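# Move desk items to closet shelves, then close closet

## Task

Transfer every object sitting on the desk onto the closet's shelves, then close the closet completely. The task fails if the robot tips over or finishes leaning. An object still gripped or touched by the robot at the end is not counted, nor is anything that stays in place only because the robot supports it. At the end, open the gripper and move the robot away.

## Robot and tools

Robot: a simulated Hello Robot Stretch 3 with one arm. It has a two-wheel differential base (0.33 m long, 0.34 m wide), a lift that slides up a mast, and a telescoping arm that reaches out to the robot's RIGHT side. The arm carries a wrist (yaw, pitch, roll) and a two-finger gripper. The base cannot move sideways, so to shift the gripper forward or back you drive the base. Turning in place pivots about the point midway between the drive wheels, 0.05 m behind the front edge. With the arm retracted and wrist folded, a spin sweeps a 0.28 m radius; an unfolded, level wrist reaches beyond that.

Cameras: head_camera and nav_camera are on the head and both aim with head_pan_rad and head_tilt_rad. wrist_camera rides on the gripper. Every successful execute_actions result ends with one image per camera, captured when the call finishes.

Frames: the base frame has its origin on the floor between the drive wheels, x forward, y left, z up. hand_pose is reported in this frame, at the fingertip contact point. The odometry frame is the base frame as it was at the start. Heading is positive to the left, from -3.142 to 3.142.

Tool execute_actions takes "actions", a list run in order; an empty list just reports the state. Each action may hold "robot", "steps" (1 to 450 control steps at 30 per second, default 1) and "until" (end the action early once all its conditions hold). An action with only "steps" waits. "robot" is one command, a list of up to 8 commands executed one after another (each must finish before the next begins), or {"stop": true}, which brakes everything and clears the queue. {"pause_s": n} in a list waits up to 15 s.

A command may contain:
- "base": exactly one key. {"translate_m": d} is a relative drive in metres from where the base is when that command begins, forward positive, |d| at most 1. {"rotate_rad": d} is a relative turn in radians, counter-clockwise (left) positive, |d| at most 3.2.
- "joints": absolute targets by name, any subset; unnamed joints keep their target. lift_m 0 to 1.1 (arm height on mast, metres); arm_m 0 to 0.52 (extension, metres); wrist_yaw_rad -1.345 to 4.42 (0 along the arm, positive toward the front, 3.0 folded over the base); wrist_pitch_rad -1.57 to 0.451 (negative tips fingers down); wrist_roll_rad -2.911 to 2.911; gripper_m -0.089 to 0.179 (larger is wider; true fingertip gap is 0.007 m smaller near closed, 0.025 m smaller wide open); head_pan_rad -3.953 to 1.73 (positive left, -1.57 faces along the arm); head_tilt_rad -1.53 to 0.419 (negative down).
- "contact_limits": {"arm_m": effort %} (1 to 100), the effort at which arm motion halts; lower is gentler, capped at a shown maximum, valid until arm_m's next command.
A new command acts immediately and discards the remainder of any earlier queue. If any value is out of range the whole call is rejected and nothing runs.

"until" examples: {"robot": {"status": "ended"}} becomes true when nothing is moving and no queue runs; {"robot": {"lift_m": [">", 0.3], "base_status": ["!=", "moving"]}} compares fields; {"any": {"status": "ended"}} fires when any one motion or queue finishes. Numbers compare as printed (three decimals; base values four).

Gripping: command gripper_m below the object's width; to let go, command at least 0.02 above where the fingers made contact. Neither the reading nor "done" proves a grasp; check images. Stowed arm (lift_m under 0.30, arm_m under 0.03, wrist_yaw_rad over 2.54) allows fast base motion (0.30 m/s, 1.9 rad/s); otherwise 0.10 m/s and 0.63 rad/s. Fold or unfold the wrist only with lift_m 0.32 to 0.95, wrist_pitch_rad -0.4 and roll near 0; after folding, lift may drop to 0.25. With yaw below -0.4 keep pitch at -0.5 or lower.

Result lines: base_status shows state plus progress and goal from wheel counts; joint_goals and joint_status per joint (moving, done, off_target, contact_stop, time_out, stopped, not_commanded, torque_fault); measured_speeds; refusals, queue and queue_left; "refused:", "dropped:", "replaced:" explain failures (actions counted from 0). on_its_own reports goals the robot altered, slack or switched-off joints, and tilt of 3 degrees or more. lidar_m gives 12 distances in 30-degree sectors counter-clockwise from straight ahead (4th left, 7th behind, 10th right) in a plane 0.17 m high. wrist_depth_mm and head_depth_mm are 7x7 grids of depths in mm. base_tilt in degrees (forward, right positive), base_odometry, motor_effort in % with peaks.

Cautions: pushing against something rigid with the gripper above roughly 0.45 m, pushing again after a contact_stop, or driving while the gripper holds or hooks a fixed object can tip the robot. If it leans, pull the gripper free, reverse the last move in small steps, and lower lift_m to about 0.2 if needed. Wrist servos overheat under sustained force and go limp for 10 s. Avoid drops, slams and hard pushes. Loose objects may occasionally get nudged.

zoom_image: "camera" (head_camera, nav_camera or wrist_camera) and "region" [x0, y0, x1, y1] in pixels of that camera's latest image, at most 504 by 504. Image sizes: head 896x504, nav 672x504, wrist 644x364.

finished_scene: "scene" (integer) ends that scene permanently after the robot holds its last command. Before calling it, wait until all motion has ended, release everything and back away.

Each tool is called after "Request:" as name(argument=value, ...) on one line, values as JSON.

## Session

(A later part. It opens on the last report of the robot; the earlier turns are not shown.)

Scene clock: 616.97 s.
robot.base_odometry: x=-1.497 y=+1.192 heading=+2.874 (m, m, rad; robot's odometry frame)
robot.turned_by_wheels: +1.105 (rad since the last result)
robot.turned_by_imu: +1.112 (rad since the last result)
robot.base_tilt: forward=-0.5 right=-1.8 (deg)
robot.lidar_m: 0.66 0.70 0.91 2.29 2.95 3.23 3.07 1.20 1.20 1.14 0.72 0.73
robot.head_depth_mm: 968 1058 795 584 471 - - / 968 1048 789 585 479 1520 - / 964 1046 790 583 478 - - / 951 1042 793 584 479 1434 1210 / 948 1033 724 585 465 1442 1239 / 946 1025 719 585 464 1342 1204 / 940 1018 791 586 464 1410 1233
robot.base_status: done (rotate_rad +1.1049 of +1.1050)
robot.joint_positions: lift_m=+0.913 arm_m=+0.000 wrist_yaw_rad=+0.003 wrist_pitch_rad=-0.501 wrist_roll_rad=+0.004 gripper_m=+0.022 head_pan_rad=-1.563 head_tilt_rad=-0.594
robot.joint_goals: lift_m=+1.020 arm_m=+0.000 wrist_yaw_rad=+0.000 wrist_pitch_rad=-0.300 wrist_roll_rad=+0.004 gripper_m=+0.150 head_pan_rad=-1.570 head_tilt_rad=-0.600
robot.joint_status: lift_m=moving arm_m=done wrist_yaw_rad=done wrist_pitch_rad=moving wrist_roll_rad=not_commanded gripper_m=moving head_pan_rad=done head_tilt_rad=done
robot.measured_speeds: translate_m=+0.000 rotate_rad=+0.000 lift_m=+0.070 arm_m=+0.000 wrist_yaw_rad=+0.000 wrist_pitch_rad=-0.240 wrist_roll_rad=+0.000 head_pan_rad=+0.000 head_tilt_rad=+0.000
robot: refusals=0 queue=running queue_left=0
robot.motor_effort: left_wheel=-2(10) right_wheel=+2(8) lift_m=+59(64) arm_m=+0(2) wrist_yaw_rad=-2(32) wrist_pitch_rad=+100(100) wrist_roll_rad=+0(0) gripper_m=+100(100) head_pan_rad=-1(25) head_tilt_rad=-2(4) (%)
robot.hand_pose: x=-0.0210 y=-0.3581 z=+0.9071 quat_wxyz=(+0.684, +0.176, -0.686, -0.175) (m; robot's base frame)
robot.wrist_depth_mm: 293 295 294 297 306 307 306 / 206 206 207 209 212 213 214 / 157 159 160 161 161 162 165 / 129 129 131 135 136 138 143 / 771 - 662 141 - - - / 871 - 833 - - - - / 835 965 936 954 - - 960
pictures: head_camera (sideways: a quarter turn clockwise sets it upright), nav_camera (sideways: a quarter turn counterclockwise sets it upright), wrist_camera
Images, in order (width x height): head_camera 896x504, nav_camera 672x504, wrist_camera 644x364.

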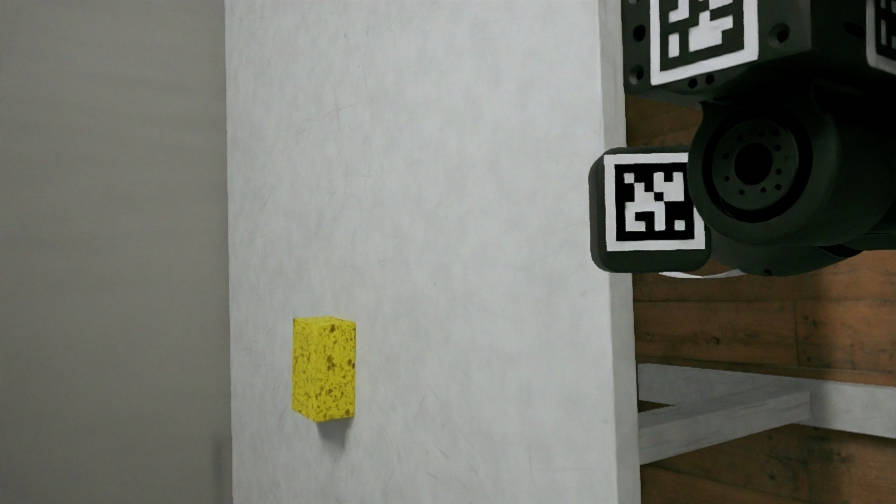

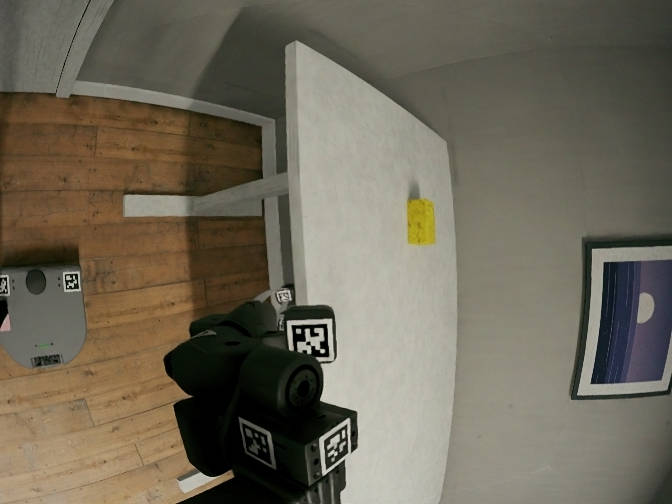

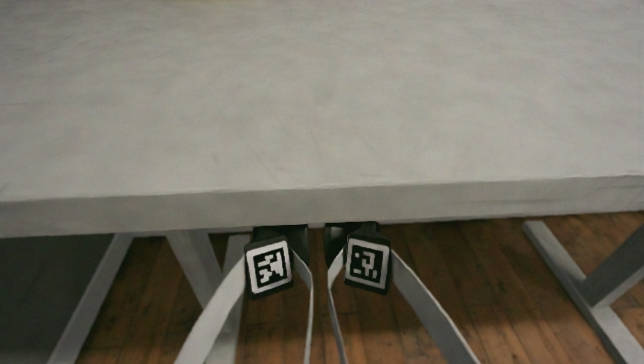

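Request:
execute_actions(actions=[{"robot":{"joints":{"lift_m":0.84,"wrist_pitch_rad":-0.5,"gripper_m":0.02}},"steps":150,"until":{"robot":{"status":"ended"}}},{"robot":[{"joints":{"wrist_yaw_rad":1.6}},{"joints":{"lift_m":1.04}},{"joints":{"wrist_pitch_rad":-0.2}},{"joints":{"wrist_yaw_rad":0,"gripper_m":0.15}},{"joints":{"wrist_pitch_rad":-0.3}}],"steps":450,"until":{"robot":{"status":"ended"}}}])

Scene clock: 629.90 s.
robot.base_odometry: x=-1.497 y=+1.192 heading=+2.874 (m, m, rad; robot's odometry frame)
robot.turned_by_wheels: +0.000 (rad since the last result)
robot.turned_by_imu: +0.002 (rad since the last result)
robot.base_tilt: forward=-0.5 right=-1.7 (deg)
robot.lidar_m: 0.67 0.69 0.91 2.29 2.96 3.24 3.07 1.19 1.20 1.14 0.72 0.73
robot.head_depth_mm: 968 1060 - - - - 1215 / 966 1050 - - - - 1190 / 960 1046 - - - - 1184 / 954 1041 - 598 - 1461 1232 / 949 1034 725 586 465 1442 1236 / 943 1030 719 565 464 1340 1205 / 940 1024 792 584 465 1428 1236
robot.base_status: done (rotate_rad +1.1049 of +1.1050)
robot.joint_positions: lift_m=+1.039 arm_m=+0.000 wrist_yaw_rad=+0.003 wrist_pitch_rad=-0.313 wrist_roll_rad=+0.002 gripper_m=+0.150 head_pan_rad=-1.563 head_tilt_rad=-0.594
robot.joint_goals: lift_m=+1.040 arm_m=+0.000 wrist_yaw_rad=+0.000 wrist_pitch_rad=-0.300 wrist_roll_rad=+0.002 gripper_m=+0.150 head_pan_rad=-1.570 head_tilt_rad=-0.600
robot.joint_status: lift_m=done arm_m=done wrist_yaw_rad=done wrist_pitch_rad=done wrist_roll_rad=not_commanded gripper_m=done head_pan_rad=done head_tilt_rad=done
robot.measured_speeds: translate_m=+0.000 rotate_rad=+0.000 lift_m=+0.000 arm_m=+0.000 wrist_yaw_rad=+0.000 wrist_pitch_rad=+0.000 wrist_roll_rad=+0.000 head_pan_rad=+0.000 head_tilt_rad=+0.000
robot: refusals=0 queue=done queue_left=0
robot.motor_effort: left_wheel=-2(2) right_wheel=+1(2) lift_m=+43(69) arm_m=+1(0) wrist_yaw_rad=-2(5) wrist_pitch_rad=+8(100) wrist_roll_rad=+1(2) gripper_m=+1(100) head_pan_rad=-2(1) head_tilt_rad=-2(3) (%)
robot.hand_pose: x=-0.0209 y=-0.3813 z=+1.0763 quat_wxyz=(+0.698, +0.111, -0.699, -0.110) (m; robot's base frame)
robot.wrist_depth_mm: 737 730 780 763 791 822 828 / 775 825 816 826 881 873 890 / 839 661 658 641 637 644 634 / 457 459 467 462 469 466 460 / 360 380 362 359 360 378 359 / 298 - 297 295 295 284 294 / 250 252 251 249 250 249 248
pictures: head_camera (sideways: a quarter turn clockwise sets it upright), nav_camera (sideways: a quarter turn counterclockwise sets it upright), wrist_camera
replaced: robot.lift_m: its motion had ended contact_stop
replaced: robot.wrist_pitch_rad: its motion had ended off_target
Images, in order (width x height): head_camera 896x504, nav_camera 672x504, wrist_camera 644x364.

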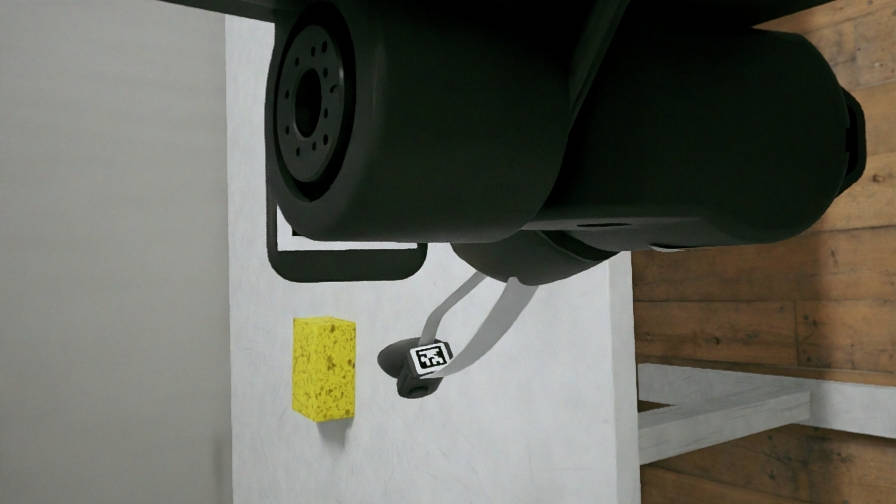

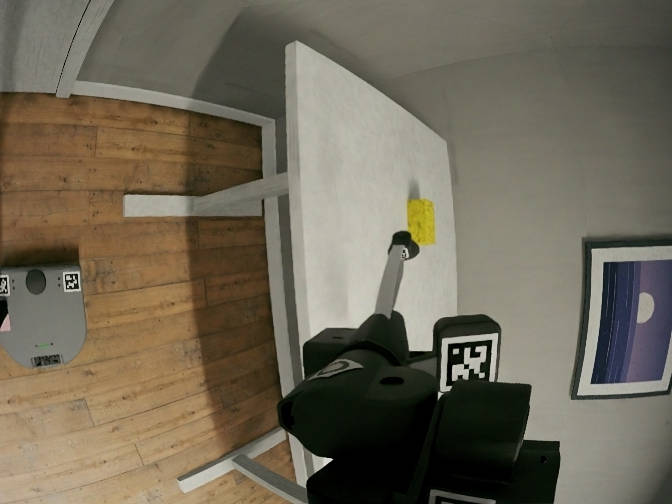

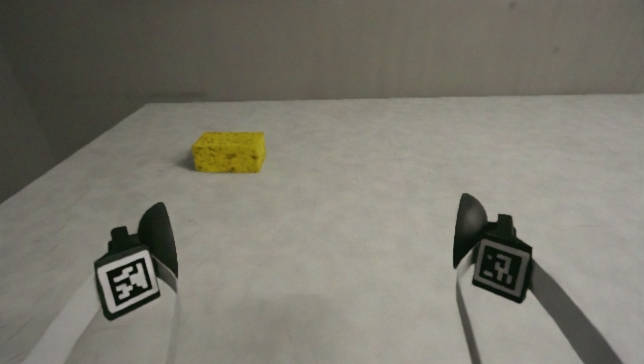

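Request:
execute_actions(actions=[{"robot":[{"base":{"translate_m":0.14},"joints":{"gripper_m":0.179}},{"joints":{"arm_m":0.2}}],"steps":450,"until":{"robot":{"status":"ended"}}}])

Scene clock: 637.60 s.
robot.base_odometry: x=-1.632 y=+1.229 heading=+2.874 (m, m, rad; robot's odometry frame)
robot.turned_by_wheels: +0.000 (rad since the last result)
robot.turned_by_imu: +0.002 (rad since the last result)
robot.base_tilt: forward=-0.6 right=-1.7 (deg)
robot.lidar_m: 0.53 0.55 0.72 1.83 2.97 3.38 3.20 1.31 1.19 0.69 0.83 0.58
robot.head_depth_mm: 938 1058 720 585 479 1458 1232 / 926 - 704 585 465 1446 1237 / 944 - - 586 465 1453 1245 / 945 1040 715 586 464 1446 1226 / 944 1030 751 584 466 1137 1207 / 940 1022 790 585 465 1441 1238 / 935 1031 790 584 464 1446 1230
robot.base_status: done (translate_m +0.1400 of +0.1400)
robot.joint_positions: lift_m=+1.039 arm_m=+0.200 wrist_yaw_rad=+0.001 wrist_pitch_rad=-0.314 wrist_roll_rad=+0.002 gripper_m=+0.179 head_pan_rad=-1.563 head_tilt_rad=-0.594
robot.joint_goals: lift_m=+1.040 arm_m=+0.200 wrist_yaw_rad=+0.000 wrist_pitch_rad=-0.300 wrist_roll_rad=+0.002 gripper_m=+0.179 head_pan_rad=-1.570 head_tilt_rad=-0.600
robot.joint_status: lift_m=done arm_m=done wrist_yaw_rad=done wrist_pitch_rad=done wrist_roll_rad=not_commanded gripper_m=done head_pan_rad=done head_tilt_rad=done
robot.measured_speeds: translate_m=+0.000 rotate_rad=+0.000 lift_m=+0.000 arm_m=+0.000 wrist_yaw_rad=+0.000 wrist_pitch_rad=+0.000 wrist_roll_rad=+0.000 head_pan_rad=+0.000 head_tilt_rad=+0.000
robot: refusals=0 queue=done queue_left=0
robot.motor_effort: left_wheel=-3(3) right_wheel=+1(5) lift_m=+43(43) arm_m=+3(2) wrist_yaw_rad=-2(2) wrist_pitch_rad=+8(8) wrist_roll_rad=+1(1) gripper_m=+1(99) head_pan_rad=+0(2) head_tilt_rad=-2(2) (%)
robot.hand_pose: x=-0.0212 y=-0.5808 z=+1.0761 quat_wxyz=(+0.698, +0.111, -0.699, -0.111) (m; robot's base frame)
robot.wrist_depth_mm: 569 587 596 607 611 622 630 / 619 632 633 642 654 679 686 / 642 642 631 635 641 646 643 / 715 463 456 460 454 461 462 / 677 368 360 311 358 374 356 / 306 290 291 292 294 284 294 / 241 249 249 250 249 248 249
pictures: head_camera (sideways: a quarter turn clockwise sets it upright), nav_camera (sideways: a quarter turn counterclockwise sets it upright), wrist_camera
Images, in order (width x height): head_camera 896x504, nav_camera 672x504, wrist_camera 644x364.

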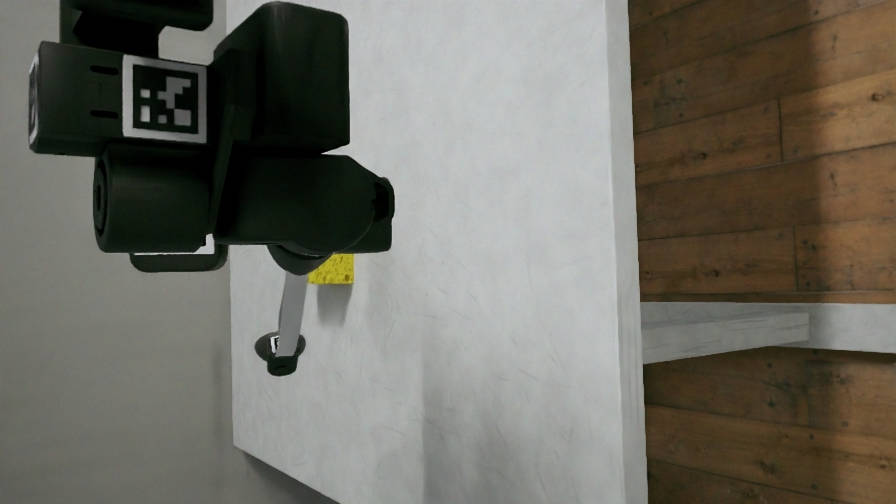

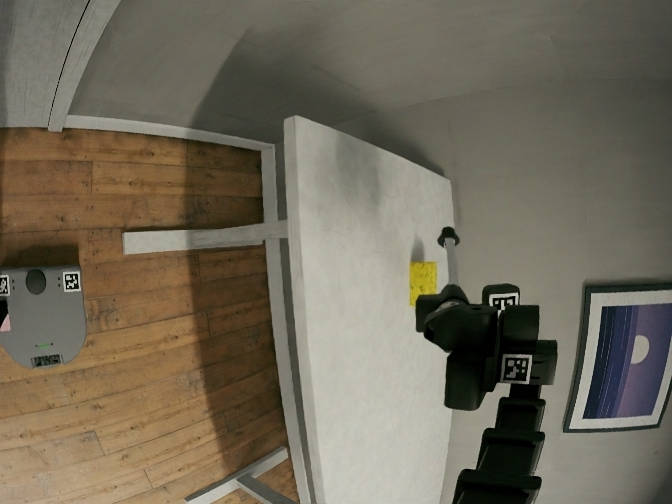

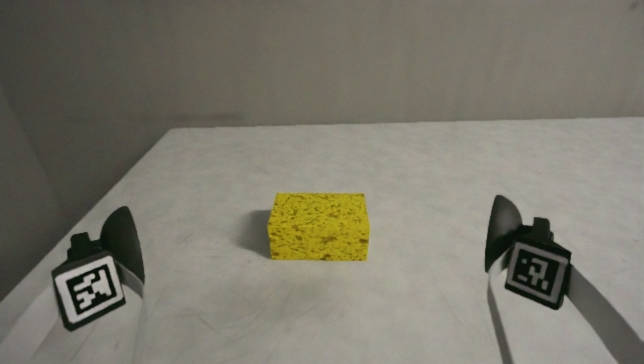

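Request:
execute_actions(actions=[{"robot":[{"joints":{"arm_m":0.3}},{"joints":{"lift_m":0.95}}],"steps":450,"until":{"robot":{"status":"ended"}}}])

Scene clock: 646.43 s.
robot.base_odometry: x=-1.632 y=+1.229 heading=+2.874 (m, m, rad; robot's odometry frame)
robot.turned_by_wheels: +0.000 (rad since the last result)
robot.turned_by_imu: +0.001 (rad since the last result)
robot.base_tilt: forward=-0.5 right=-1.7 (deg)
robot.lidar_m: 0.53 0.55 0.73 1.83 2.98 3.40 3.21 1.31 1.19 0.69 0.83 0.58
robot.head_depth_mm: 969 1056 - 555 479 1446 1241 / 960 1033 - 584 465 1438 1241 / 956 1038 - 564 465 1449 1232 / 951 1037 707 564 464 1448 1236 / 943 1028 837 585 464 1137 1204 / 938 1020 792 583 464 1455 1242 / 933 1033 792 585 464 1434 1233
robot.base_status: done (translate_m +0.1400 of +0.1400)
robot.joint_positions: lift_m=+0.951 arm_m=+0.300 wrist_yaw_rad=+0.001 wrist_pitch_rad=-0.314 wrist_roll_rad=+0.002 gripper_m=+0.179 head_pan_rad=-1.563 head_tilt_rad=-0.594
robot.joint_goals: lift_m=+0.950 arm_m=+0.300 wrist_yaw_rad=+0.000 wrist_pitch_rad=-0.300 wrist_roll_rad=+0.002 gripper_m=+0.179 head_pan_rad=-1.570 head_tilt_rad=-0.600
robot.joint_status: lift_m=done arm_m=done wrist_yaw_rad=done wrist_pitch_rad=done wrist_roll_rad=not_commanded gripper_m=done head_pan_rad=done head_tilt_rad=done
robot.measured_speeds: translate_m=+0.000 rotate_rad=+0.000 lift_m=+0.000 arm_m=+0.000 wrist_yaw_rad=+0.000 wrist_pitch_rad=+0.000 wrist_roll_rad=+0.000 head_pan_rad=+0.000 head_tilt_rad=+0.000
robot: refusals=0 queue=done queue_left=0
robot.motor_effort: left_wheel=-2(3) right_wheel=+1(1) lift_m=+17(46) arm_m=+4(4) wrist_yaw_rad=-2(2) wrist_pitch_rad=+9(8) wrist_roll_rad=+1(1) gripper_m=+1(0) head_pan_rad=-2(2) head_tilt_rad=-1(2) (%)
robot.hand_pose: x=-0.0212 y=-0.6808 z=+0.9871 quat_wxyz=(+0.698, +0.111, -0.699, -0.111) (m; robot's base frame)
robot.wrist_depth_mm: 487 502 507 513 521 531 546 / 517 530 543 542 562 580 587 / 554 402 401 403 397 395 398 / 287 289 272 197 272 283 285 / 228 228 205 179 206 233 224 / - 179 182 183 181 176 183 / 151 155 155 155 155 155 154
pictures: head_camera (sideways: a quarter turn clockwise sets it upright), nav_camera (sideways: a quarter turn counterclockwise sets it upright), wrist_camera
Images, in order (width x height): head_camera 896x504, nav_camera 672x504, wrist_camera 644x364.

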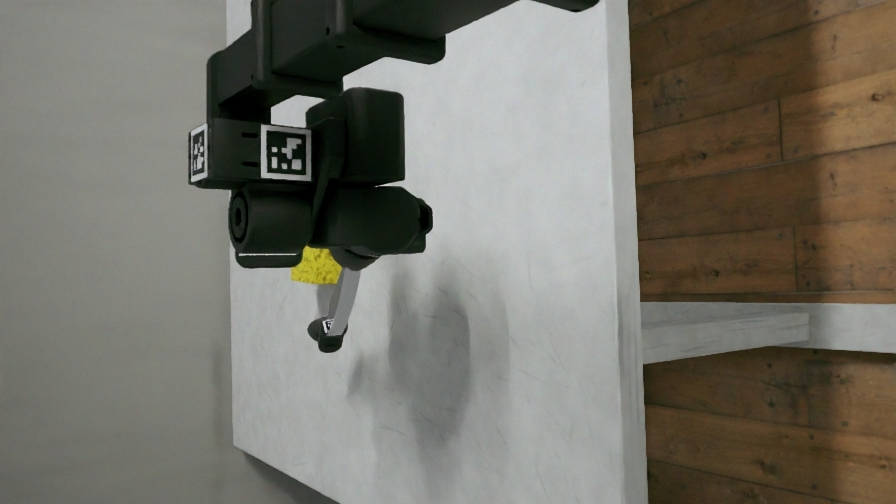

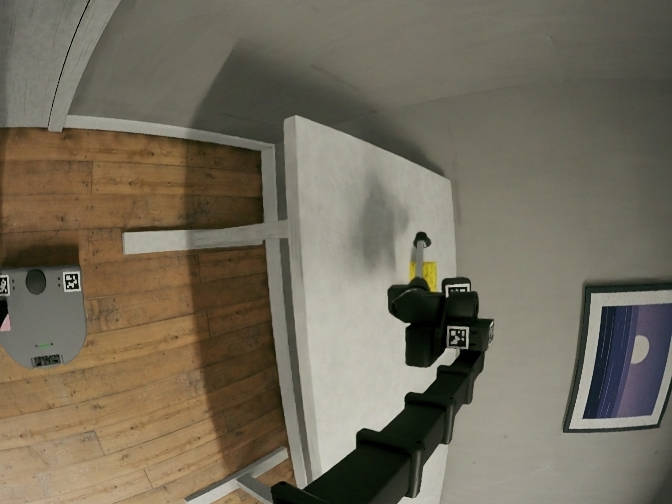

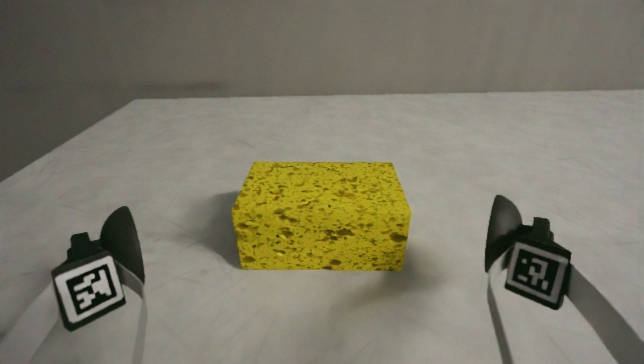

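Request:
execute_actions(actions=[{"robot":[{"joints":{"arm_m":0.345}},{"joints":{"gripper_m":0.07}},{"pause_s":0.5},{"joints":{"lift_m":1.0}},{"joints":{"arm_m":0.0}}],"steps":450,"until":{"robot":{"status":"ended"}}}])

Scene clock: 657.47 s.
robot.base_odometry: x=-1.632 y=+1.229 heading=+2.874 (m, m, rad; robot's odometry frame)
robot.turned_by_wheels: +0.000 (rad since the last result)
robot.turned_by_imu: +0.001 (rad since the last result)
robot.base_tilt: forward=-0.5 right=-1.7 (deg)
robot.lidar_m: 0.53 0.55 0.73 1.84 2.98 3.38 3.21 1.31 1.19 0.69 0.83 0.58
robot.head_depth_mm: 968 1055 835 - - - - / 964 1047 791 633 - - - / 958 1042 790 - - - - / 947 1036 789 - - 1416 1235 / 943 1029 792 607 451 1139 1201 / 942 1023 792 586 465 1443 1236 / 935 1029 791 586 464 1443 1234
robot.base_status: done (translate_m +0.1400 of +0.1400)
robot.joint_positions: lift_m=+0.999 arm_m=+0.000 wrist_yaw_rad=+0.001 wrist_pitch_rad=-0.316 wrist_roll_rad=+0.002 gripper_m=+0.071 head_pan_rad=-1.563 head_tilt_rad=-0.594
robot.joint_goals: lift_m=+1.000 arm_m=+0.000 wrist_yaw_rad=+0.000 wrist_pitch_rad=-0.300 wrist_roll_rad=+0.002 gripper_m=+0.070 head_pan_rad=-1.570 head_tilt_rad=-0.600
robot.joint_status: lift_m=done arm_m=done wrist_yaw_rad=done wrist_pitch_rad=done wrist_roll_rad=not_commanded gripper_m=done head_pan_rad=done head_tilt_rad=done
robot.measured_speeds: translate_m=+0.000 rotate_rad=+0.000 lift_m=+0.000 arm_m=+0.000 wrist_yaw_rad=+0.000 wrist_pitch_rad=+0.000 wrist_roll_rad=+0.000 head_pan_rad=+0.000 head_tilt_rad=+0.000
robot: refusals=0 queue=done queue_left=0
robot.motor_effort: left_wheel=-2(2) right_wheel=+1(1) lift_m=+43(46) arm_m=-3(2) wrist_yaw_rad=-2(2) wrist_pitch_rad=+9(9) wrist_roll_rad=+1(1) gripper_m=-20(100) head_pan_rad=-1(2) head_tilt_rad=-2(3) (%)
robot.hand_pose: x=-0.0212 y=-0.3815 z=+1.0357 quat_wxyz=(+0.698, +0.112, -0.699, -0.111) (m; robot's base frame)
robot.wrist_depth_mm: 713 744 756 787 780 815 810 / 723 790 798 803 802 857 870 / 715 845 534 531 535 530 533 / 704 381 380 384 384 381 383 / 299 298 155 154 155 299 296 / 245 244 136 136 137 244 245 / 207 207 195 152 195 209 206
pictures: head_camera (sideways: a quarter turn clockwise sets it upright), nav_camera (sideways: a quarter turn counterclockwise sets it upright), wrist_camera
Images, in order (width x height): head_camera 896x504, nav_camera 672x504, wrist_camera 644x364.

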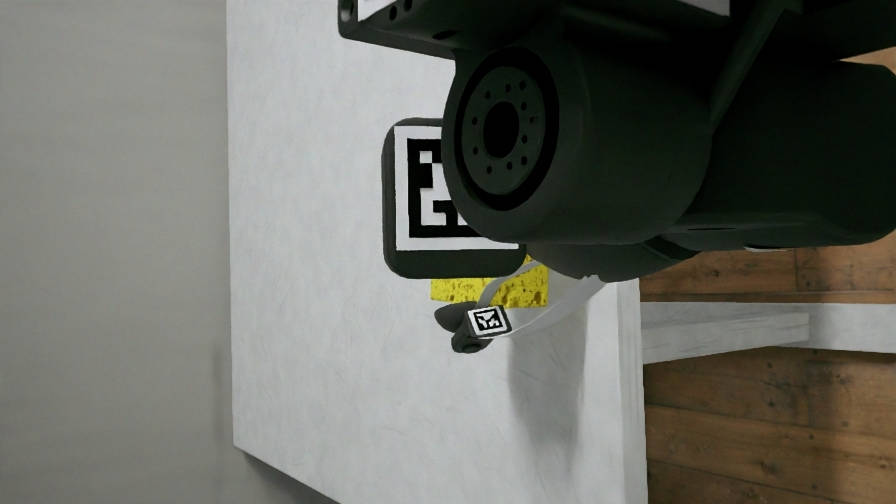

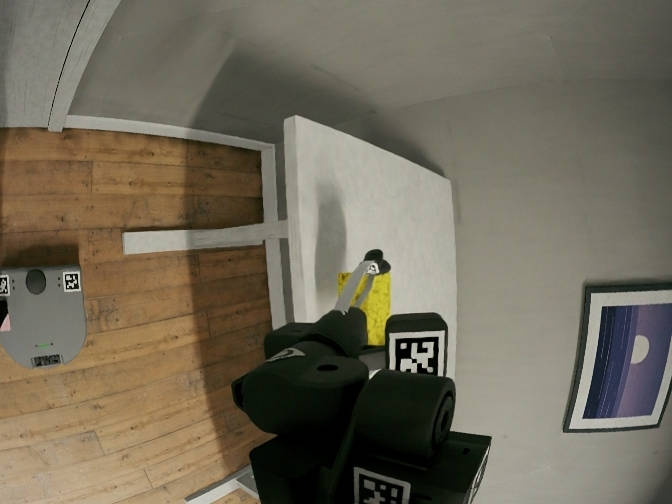

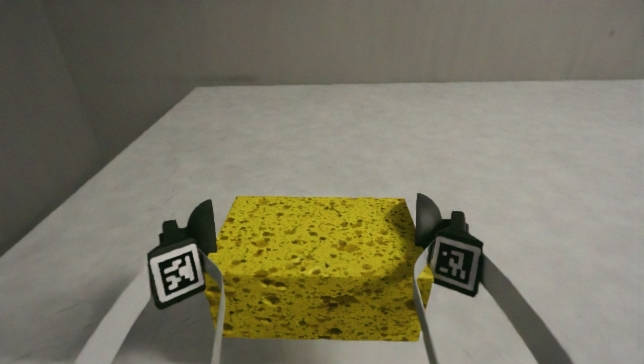

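Request:
execute_actions(actions=[{"robot":[{"joints":{"lift_m":1.04}},{"base":{"rotate_rad":1.995}},{"base":{"translate_m":1.0},"joints":{"lift_m":0.58,"head_tilt_rad":-0.5}},{"base":{"translate_m":1.0}},{"base":{"translate_m":0.73}},{"base":{"rotate_rad":1.12}}],"steps":450,"until":{"robot":{"status":"ended"}}},{"steps":450,"until":{"robot":{"status":"ended"}}},{"steps":450,"until":{"robot":{"status":"ended"}}}])

Scene clock: 701.57 s.
robot.base_odometry: x=-1.205 y=-1.467 heading=-0.294 (m, m, rad; robot's odometry frame)
robot.turned_by_wheels: +3.115 (rad since the last result)
robot.turned_by_imu: +3.150 (rad since the last result)
robot.base_tilt: forward=-0.6 right=-1.7 (deg)
robot.lidar_m: 1.33 2.24 2.96 3.21 2.33 1.68 1.59 0.56 0.42 1.01 0.47 0.52
robot.head_depth_mm: 798 732 823 824 588 593 606 / 935 816 1085 897 1159 1060 1230 / 928 808 1098 895 1236 1094 1310 / 923 810 1090 894 1243 1064 1293 / 923 810 1090 842 1245 1061 1295 / 914 813 1087 892 1252 1065 1292 / 908 809 1085 894 1235 1068 1308
robot.base_status: done (rotate_rad +1.1199 of +1.1200)
robot.joint_positions: lift_m=+0.580 arm_m=+0.000 wrist_yaw_rad=+0.001 wrist_pitch_rad=-0.316 wrist_roll_rad=+0.002 gripper_m=+0.071 head_pan_rad=-1.563 head_tilt_rad=-0.507
robot.joint_goals: lift_m=+0.580 arm_m=+0.000 wrist_yaw_rad=+0.000 wrist_pitch_rad=-0.300 wrist_roll_rad=+0.002 gripper_m=+0.070 head_pan_rad=-1.570 head_tilt_rad=-0.500
robot.joint_status: lift_m=done arm_m=done wrist_yaw_rad=done wrist_pitch_rad=done wrist_roll_rad=not_commanded gripper_m=done head_pan_rad=done head_tilt_rad=done
robot.measured_speeds: translate_m=+0.000 rotate_rad=+0.000 lift_m=+0.000 arm_m=+0.000 wrist_yaw_rad=+0.000 wrist_pitch_rad=+0.000 wrist_roll_rad=+0.000 head_pan_rad=+0.000 head_tilt_rad=+0.000
robot: refusals=0 queue=done queue_left=0
robot.motor_effort: left_wheel=-2(7) right_wheel=+2(7) lift_m=+17(46) arm_m=-3(2) wrist_yaw_rad=-1(2) wrist_pitch_rad=+9(10) wrist_roll_rad=+1(1) gripper_m=-20(20) head_pan_rad=-1(1) head_tilt_rad=+3(7) (%)
robot.hand_pose: x=-0.0212 y=-0.3814 z=+0.6166 quat_wxyz=(+0.698, +0.112, -0.699, -0.111) (m; robot's base frame)
robot.wrist_depth_mm: 702 721 739 770 714 409 185 / 758 787 806 807 741 406 187 / 742 729 712 741 677 417 188 / 524 554 540 524 552 276 189 / - - 155 155 154 265 192 / 884 882 136 136 137 264 193 / 771 780 717 152 490 302 203
pictures: head_camera (sideways: a quarter turn clockwise sets it upright), nav_camera (sideways: a quarter turn counterclockwise sets it upright), wrist_camera
Images, in order (width x height): head_camera 896x504, nav_camera 672x504, wrist_camera 644x364.

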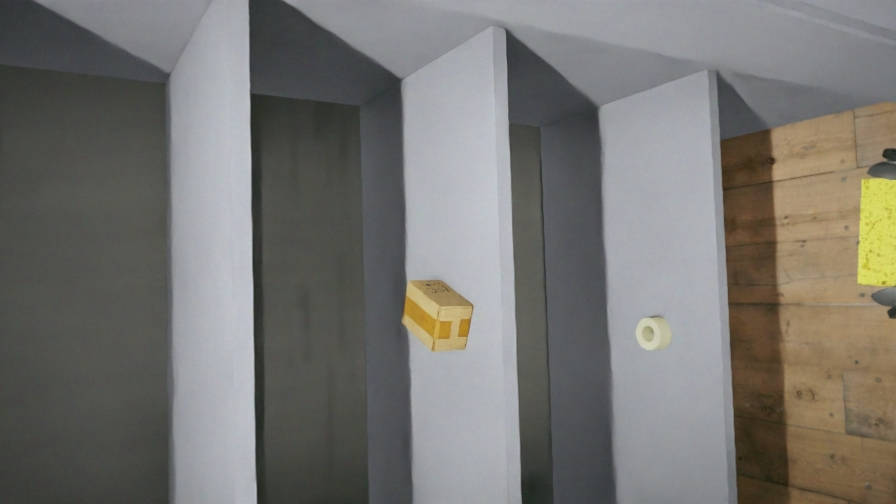

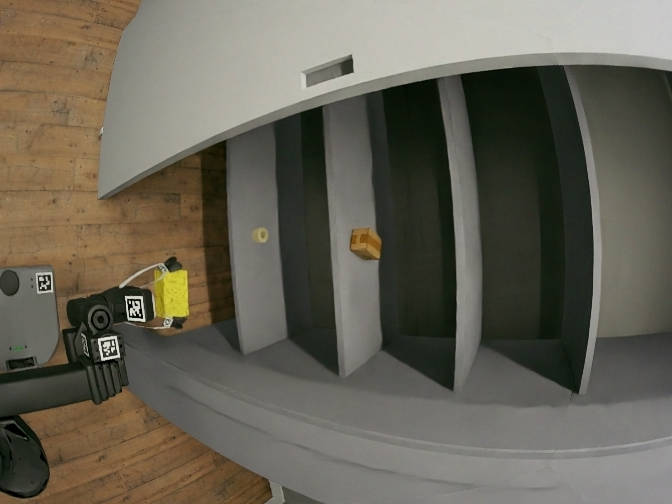

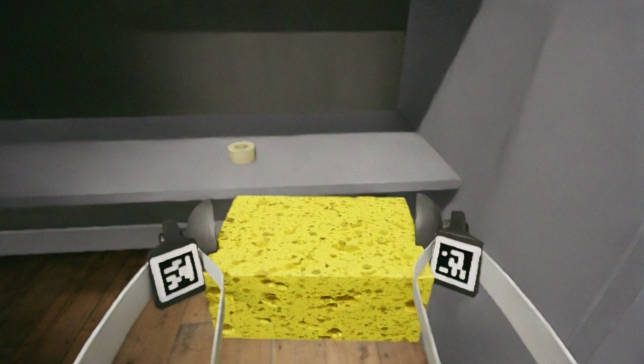

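Request:
execute_actions(actions=[{"robot":[{"base":{"translate_m":0.04}},{"joints":{"arm_m":0.4},"contact_limits":{"arm_m":15}}],"steps":450,"until":{"robot":{"status":"ended"}}}])

Scene clock: 714.70 s.
robot.base_odometry: x=-1.167 y=-1.479 heading=-0.294 (m, m, rad; robot's odometry frame)
robot.turned_by_wheels: +0.000 (rad since the last result)
robot.turned_by_imu: +0.001 (rad since the last result)
robot.base_tilt: forward=-0.6 right=-1.7 (deg)
robot.lidar_m: 1.29 2.20 2.89 3.65 2.39 1.72 1.63 0.55 0.44 1.11 0.45 0.52
robot.head_depth_mm: 902 810 930 858 960 974 717 / 932 807 1103 895 1195 1100 - / 926 807 1091 894 1290 - 1292 / 919 813 1088 854 1287 1255 1296 / 916 808 1087 857 1249 1066 1293 / 906 809 1086 890 1248 1059 1296 / 903 811 1080 896 1209 1062 1291
robot.base_status: done (translate_m +0.0400 of +0.0400)
robot.joint_positions: lift_m=+0.580 arm_m=+0.400 wrist_yaw_rad=+0.001 wrist_pitch_rad=-0.316 wrist_roll_rad=+0.002 gripper_m=+0.071 head_pan_rad=-1.563 head_tilt_rad=-0.507
robot.joint_goals: lift_m=+0.580 arm_m=+0.400 wrist_yaw_rad=+0.000 wrist_pitch_rad=-0.300 wrist_roll_rad=+0.002 gripper_m=+0.070 head_pan_rad=-1.570 head_tilt_rad=-0.500
robot.joint_status: lift_m=done arm_m=done wrist_yaw_rad=done wrist_pitch_rad=done wrist_roll_rad=not_commanded gripper_m=done head_pan_rad=done head_tilt_rad=done
robot.measured_speeds: translate_m=+0.000 rotate_rad=+0.000 lift_m=+0.000 arm_m=+0.000 wrist_yaw_rad=+0.000 wrist_pitch_rad=+0.000 wrist_roll_rad=+0.000 head_pan_rad=+0.000 head_tilt_rad=+0.000
robot: refusals=0 queue=done queue_left=0
robot.motor_effort: left_wheel=-2(4) right_wheel=+2(6) lift_m=+17(17) arm_m=+4(5) wrist_yaw_rad=-2(2) wrist_pitch_rad=+9(9) wrist_roll_rad=+1(1) gripper_m=-20(20) head_pan_rad=-2(2) head_tilt_rad=+2(2) (%)
robot.contact_limits: arm_m 15 (drawing in: default 15, maximum 25; extending or still: default 22, maximum 35)
robot.hand_pose: x=-0.0212 y=-0.7806 z=+0.6166 quat_wxyz=(+0.698, +0.112, -0.699, -0.111) (m; robot's base frame)
robot.wrist_depth_mm: 383 389 401 402 415 412 301 / 406 418 434 438 446 448 305 / 444 451 456 477 495 442 308 / 474 496 490 494 513 448 308 / 407 403 155 154 154 403 315 / 336 335 136 137 136 334 312 / 282 274 267 152 266 283 284
pictures: head_camera (sideways: a quarter turn clockwise sets it upright), nav_camera (sideways: a quarter turn counterclockwise sets it upright), wrist_camera
Images, in order (width x height): head_camera 896x504, nav_camera 672x504, wrist_camera 644x364.

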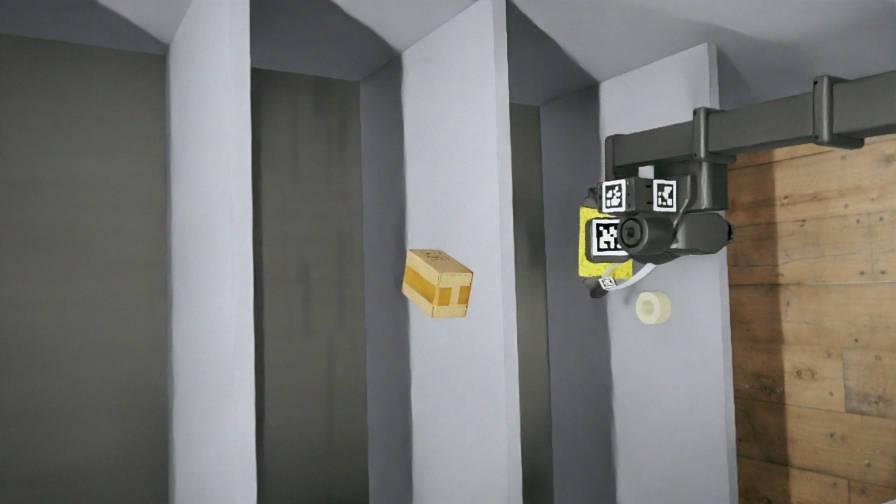

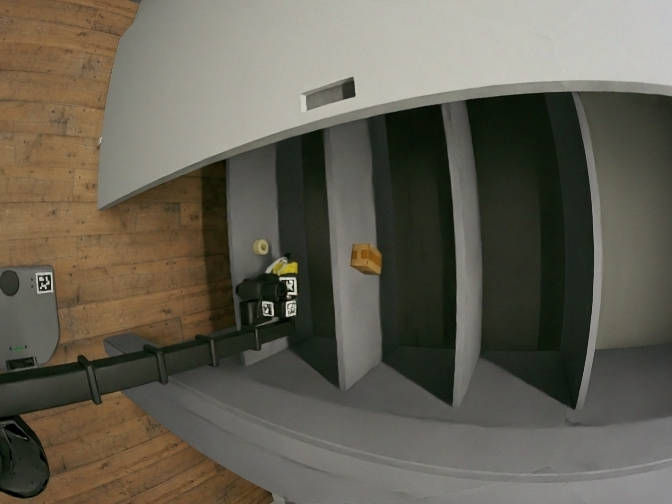

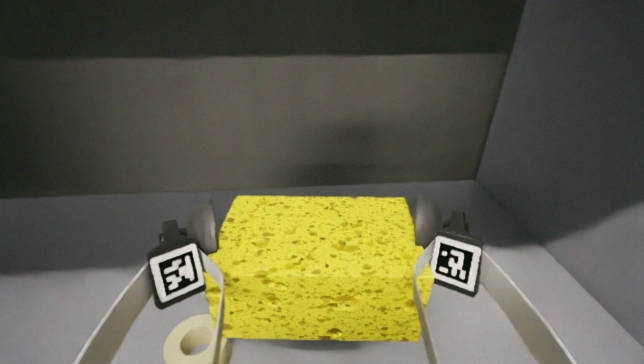

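Request:
execute_actions(actions=[{"robot":[{"joints":{"arm_m":0.47},"contact_limits":{"arm_m":15}},{"joints":{"lift_m":0.47}},{"joints":{"gripper_m":0.13}},{"joints":{"lift_m":0.56}},{"joints":{"arm_m":0.0}}],"steps":450,"until":{"robot":{"status":"ended"}}}])

Scene clock: 727.80 s.
robot.base_odometry: x=-1.167 y=-1.479 heading=-0.294 (m, m, rad; robot's odometry frame)
robot.turned_by_wheels: +0.000 (rad since the last result)
robot.turned_by_imu: +0.002 (rad since the last result)
robot.base_tilt: forward=-0.6 right=-1.7 (deg)
robot.lidar_m: 1.29 2.19 2.90 3.66 2.39 1.72 1.63 0.55 0.44 1.11 0.45 0.53
robot.head_depth_mm: 900 815 932 856 960 972 717 / 930 809 1107 892 1205 1098 1268 / 931 811 1097 892 1247 1061 1299 / 920 811 1094 861 1248 1065 1291 / 917 811 1091 855 1245 1059 1297 / 913 810 1091 893 1245 1063 1302 / 909 811 1089 893 1203 1058 1296
robot.base_status: done (translate_m +0.0400 of +0.0400)
robot.joint_positions: lift_m=+0.559 arm_m=+0.000 wrist_yaw_rad=+0.001 wrist_pitch_rad=-0.316 wrist_roll_rad=+0.002 gripper_m=+0.130 head_pan_rad=-1.563 head_tilt_rad=-0.507
robot.joint_goals: lift_m=+0.560 arm_m=+0.000 wrist_yaw_rad=+0.000 wrist_pitch_rad=-0.300 wrist_roll_rad=+0.002 gripper_m=+0.130 head_pan_rad=-1.570 head_tilt_rad=-0.500
robot.joint_status: lift_m=done arm_m=done wrist_yaw_rad=done wrist_pitch_rad=done wrist_roll_rad=not_commanded gripper_m=done head_pan_rad=done head_tilt_rad=done
robot.measured_speeds: translate_m=+0.000 rotate_rad=+0.000 lift_m=+0.000 arm_m=+0.000 wrist_yaw_rad=+0.000 wrist_pitch_rad=+0.000 wrist_roll_rad=+0.000 head_pan_rad=+0.000 head_tilt_rad=+0.000
robot: refusals=0 queue=done queue_left=0
robot.motor_effort: left_wheel=-3(3) right_wheel=+2(2) lift_m=+43(47) arm_m=-3(1) wrist_yaw_rad=-1(1) wrist_pitch_rad=+9(10) wrist_roll_rad=+1(1) gripper_m=+1(97) head_pan_rad=-2(1) head_tilt_rad=+2(2) (%)
robot.hand_pose: x=-0.0212 y=-0.3814 z=+0.5956 quat_wxyz=(+0.698, +0.112, -0.699, -0.111) (m; robot's base frame)
robot.wrist_depth_mm: 712 717 747 759 743 468 319 / 762 756 793 790 819 468 228 / 678 673 675 603 669 476 229 / 513 530 538 541 649 481 232 / 986 - - - 943 319 235 / 881 887 880 845 835 342 235 / 731 763 740 739 715 344 225
pictures: head_camera (sideways: a quarter turn clockwise sets it upright), nav_camera (sideways: a quarter turn counterclockwise sets it upright), wrist_camera
Images, in order (width x height): head_camera 896x504, nav_camera 672x504, wrist_camera 644x364.

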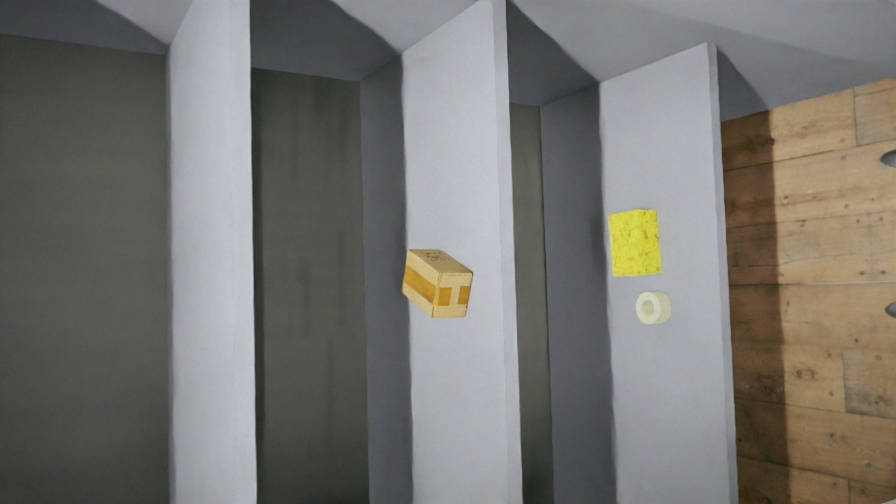

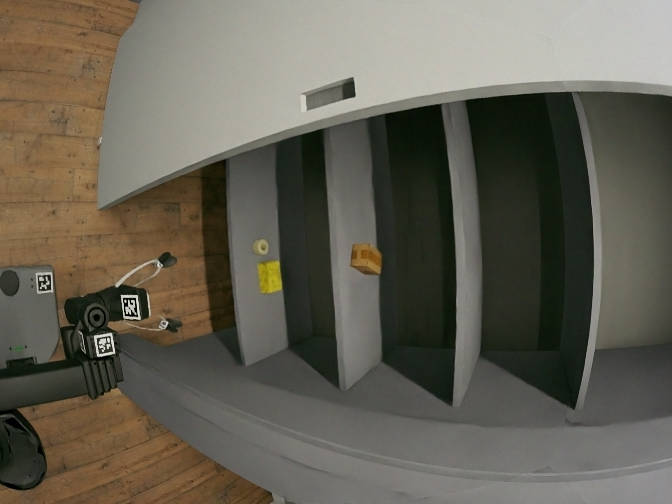

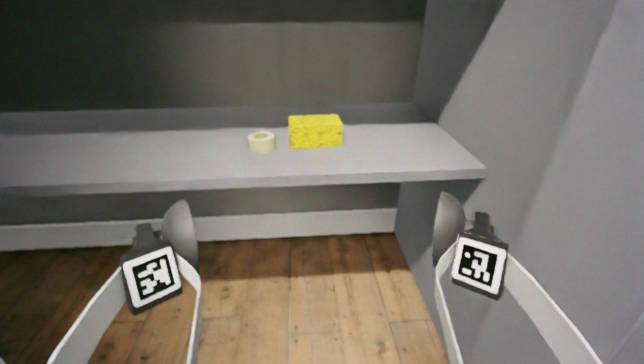

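Request:
execute_actions(actions=[{"robot":[{"joints":{"wrist_yaw_rad":1.7,"gripper_m":0.04}},{"base":{"translate_m":0.51},"joints":{"lift_m":0.93,"wrist_pitch_rad":0,"head_pan_rad":-0.3,"head_tilt_rad":-0.4}},{"base":{"rotate_rad":-1.555}}],"steps":450,"until":{"robot":{"status":"ended"}}}])

Scene clock: 745.40 s.
robot.base_odometry: x=-0.679 y=-1.627 heading=-1.849 (m, m, rad; robot's odometry frame)
robot.turned_by_wheels: -1.555 (rad since the last result)
robot.turned_by_imu: -1.552 (rad since the last result)
robot.base_tilt: forward=-0.6 right=-1.7 (deg)
robot.lidar_m: 0.36 0.37 0.50 1.63 1.67 2.25 3.68 3.11 2.25 2.14 0.83 0.38
robot.head_depth_mm: 325 352 384 428 1265 1177 1418 / 313 338 367 402 455 492 573 / 302 326 352 384 422 467 526 / 292 314 339 368 403 445 486 / 286 303 326 353 385 423 471 / - 292 314 339 368 403 446 / - 286 303 326 353 386 423
robot.base_status: done (rotate_rad -1.5549 of -1.5550)
robot.joint_positions: lift_m=+0.929 arm_m=+0.000 wrist_yaw_rad=+1.698 wrist_pitch_rad=-0.021 wrist_roll_rad=+0.002 gripper_m=+0.040 head_pan_rad=-0.307 head_tilt_rad=-0.408
robot.joint_goals: lift_m=+0.930 arm_m=+0.000 wrist_yaw_rad=+1.700 wrist_pitch_rad=+0.000 wrist_roll_rad=+0.002 gripper_m=+0.040 head_pan_rad=-0.300 head_tilt_rad=-0.400
robot.joint_status: lift_m=done arm_m=done wrist_yaw_rad=done wrist_pitch_rad=done wrist_roll_rad=not_commanded gripper_m=done head_pan_rad=done head_tilt_rad=done
robot.measured_speeds: translate_m=+0.000 rotate_rad=+0.000 lift_m=+0.000 arm_m=+0.000 wrist_yaw_rad=+0.000 wrist_pitch_rad=+0.000 wrist_roll_rad=+0.000 head_pan_rad=+0.000 head_tilt_rad=+0.000
robot: refusals=0 queue=done queue_left=0
robot.motor_effort: left_wheel=+3(7) right_wheel=-4(6) lift_m=+43(50) arm_m=-2(3) wrist_yaw_rad=+0(3) wrist_pitch_rad=+12(14) wrist_roll_rad=+1(1) gripper_m=+1(98) head_pan_rad=+2(28) head_tilt_rad=+3(11) (%)
robot.hand_pose: x=+0.2323 y=-0.1130 z=+1.0388 quat_wxyz=(+0.473, +0.536, -0.462, +0.525) (m; robot's base frame)
robot.wrist_depth_mm: 281 274 270 263 260 259 868 / 295 286 278 272 271 266 853 / 305 297 294 287 280 279 884 / 319 307 302 299 294 302 824 / 334 324 319 310 302 614 678 / 348 337 333 323 319 - 848 / 362 355 349 339 331 819 815
pictures: head_camera (sideways: a quarter turn clockwise sets it upright), nav_camera (sideways: a quarter turn counterclockwise sets it upright), wrist_camera
Images, in order (width x height): head_camera 896x504, nav_camera 672x504, wrist_camera 644x364.

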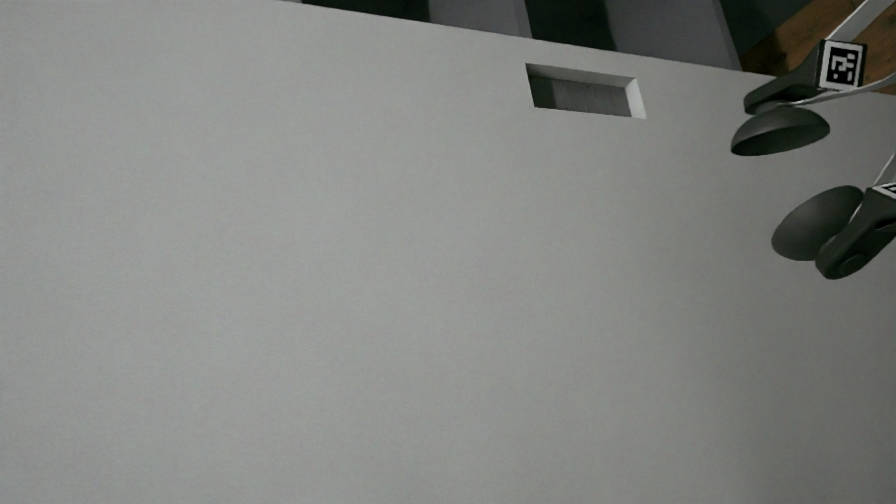

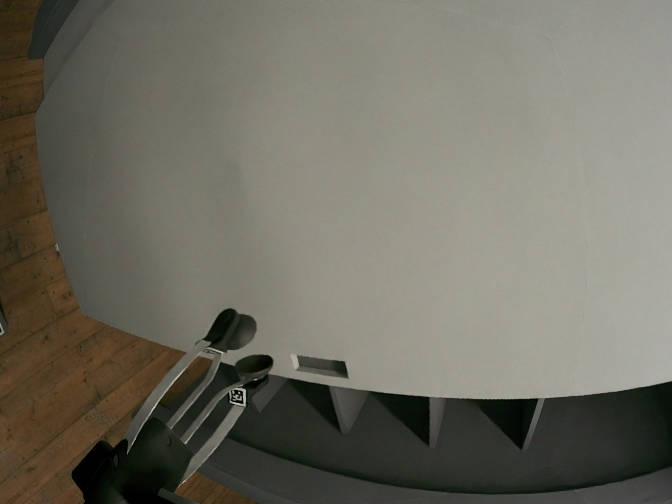

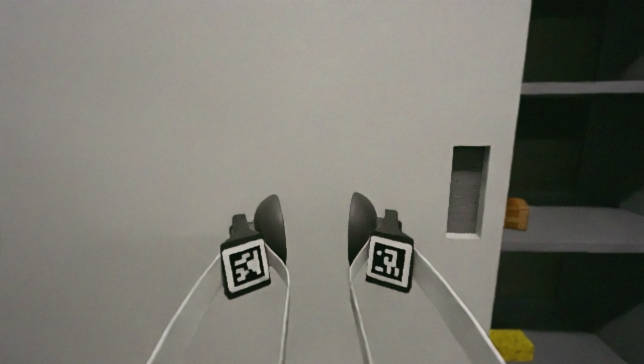

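Request:
execute_actions(actions=[{"robot":[{"joints":{"wrist_yaw_rad":1.3}},{"base":{"translate_m":0.06}}],"steps":450,"until":{"robot":{"status":"ended"}}}])

Scene clock: 753.80 s.
robot.base_odometry: x=-0.695 y=-1.684 heading=-1.849 (m, m, rad; robot's odometry frame)
robot.turned_by_wheels: +0.000 (rad since the last result)
robot.turned_by_imu: +0.001 (rad since the last result)
robot.base_tilt: forward=-0.5 right=-1.7 (deg)
robot.lidar_m: 0.30 0.31 0.42 1.63 1.68 2.25 3.33 3.09 2.24 2.14 0.81 0.32
robot.head_depth_mm: - 288 310 341 379 423 494 / - - 297 325 359 401 454 / - - 288 311 341 379 427 / - - - 298 325 360 402 / - - - 288 311 342 380 / - - - 283 298 326 361 / - - - - 288 311 342
robot.base_status: done (translate_m +0.0600 of +0.0600)
robot.joint_positions: lift_m=+0.929 arm_m=+0.000 wrist_yaw_rad=+1.302 wrist_pitch_rad=-0.021 wrist_roll_rad=+0.002 gripper_m=+0.040 head_pan_rad=-0.307 head_tilt_rad=-0.408
robot.joint_goals: lift_m=+0.930 arm_m=+0.000 wrist_yaw_rad=+1.300 wrist_pitch_rad=+0.000 wrist_roll_rad=+0.002 gripper_m=+0.040 head_pan_rad=-0.300 head_tilt_rad=-0.400
robot.joint_status: lift_m=done arm_m=done wrist_yaw_rad=done wrist_pitch_rad=done wrist_roll_rad=not_commanded gripper_m=done head_pan_rad=done head_tilt_rad=done
robot.measured_speeds: translate_m=+0.000 rotate_rad=+0.000 lift_m=+0.000 arm_m=+0.000 wrist_yaw_rad=+0.000 wrist_pitch_rad=+0.000 wrist_roll_rad=+0.000 head_pan_rad=+0.000 head_tilt_rad=+0.000
robot: refusals=0 queue=done queue_left=0
robot.motor_effort: left_wheel=+2(8) right_wheel=-4(4) lift_m=+43(43) arm_m=-3(2) wrist_yaw_rad=-3(3) wrist_pitch_rad=+12(12) wrist_roll_rad=+1(1) gripper_m=+1(1) head_pan_rad=+1(2) head_tilt_rad=+2(2) (%)
robot.hand_pose: x=+0.2252 y=-0.2132 z=+1.0388 quat_wxyz=(+0.567, +0.435, -0.558, +0.422) (m; robot's base frame)
robot.wrist_depth_mm: 179 191 205 223 974 734 566 / 184 197 212 233 938 727 562 / 190 203 220 241 - 753 576 / 194 209 227 258 - 775 504 / 201 216 230 271 798 748 511 / 207 223 250 271 - 789 510 / 214 229 256 283 830 771 531
pictures: head_camera (sideways: a quarter turn clockwise sets it upright), nav_camera (sideways: a quarter turn counterclockwise sets it upright), wrist_camera
Images, in order (width x height): head_camera 896x504, nav_camera 672x504, wrist_camera 644x364.

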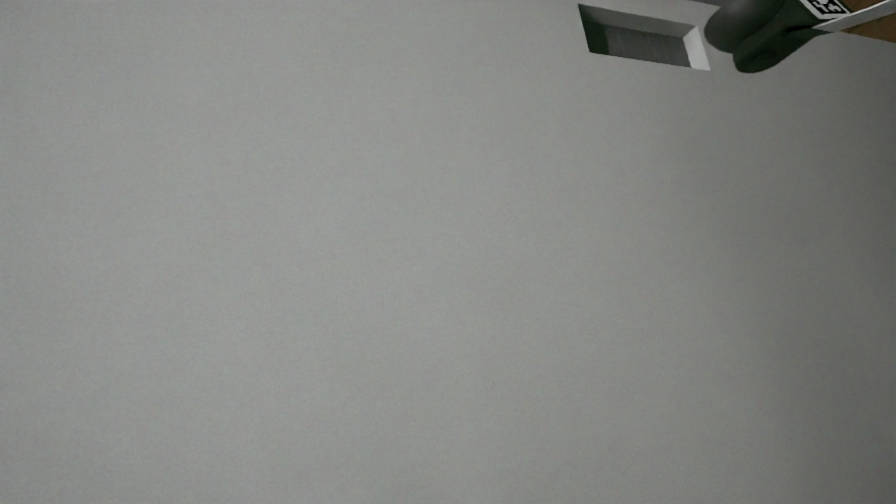

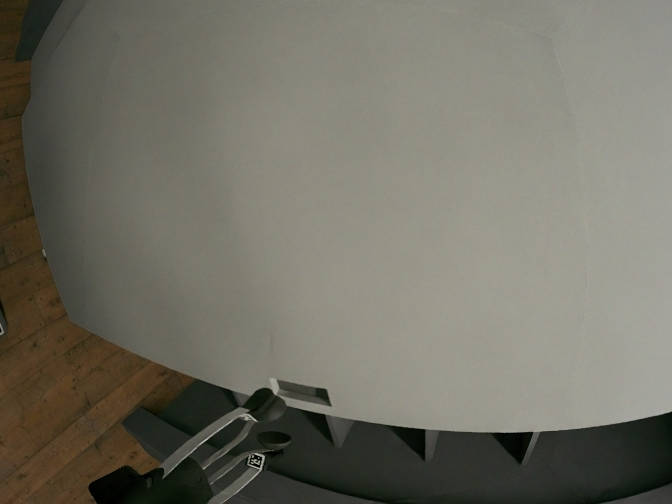

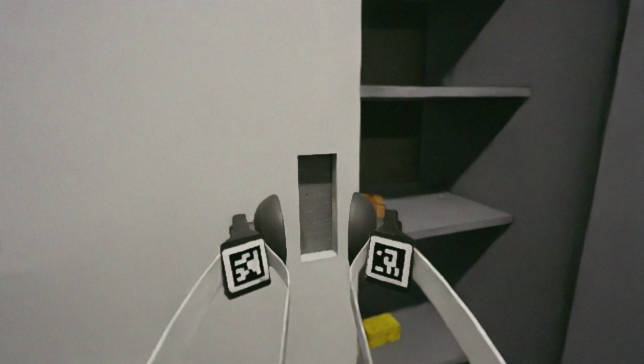

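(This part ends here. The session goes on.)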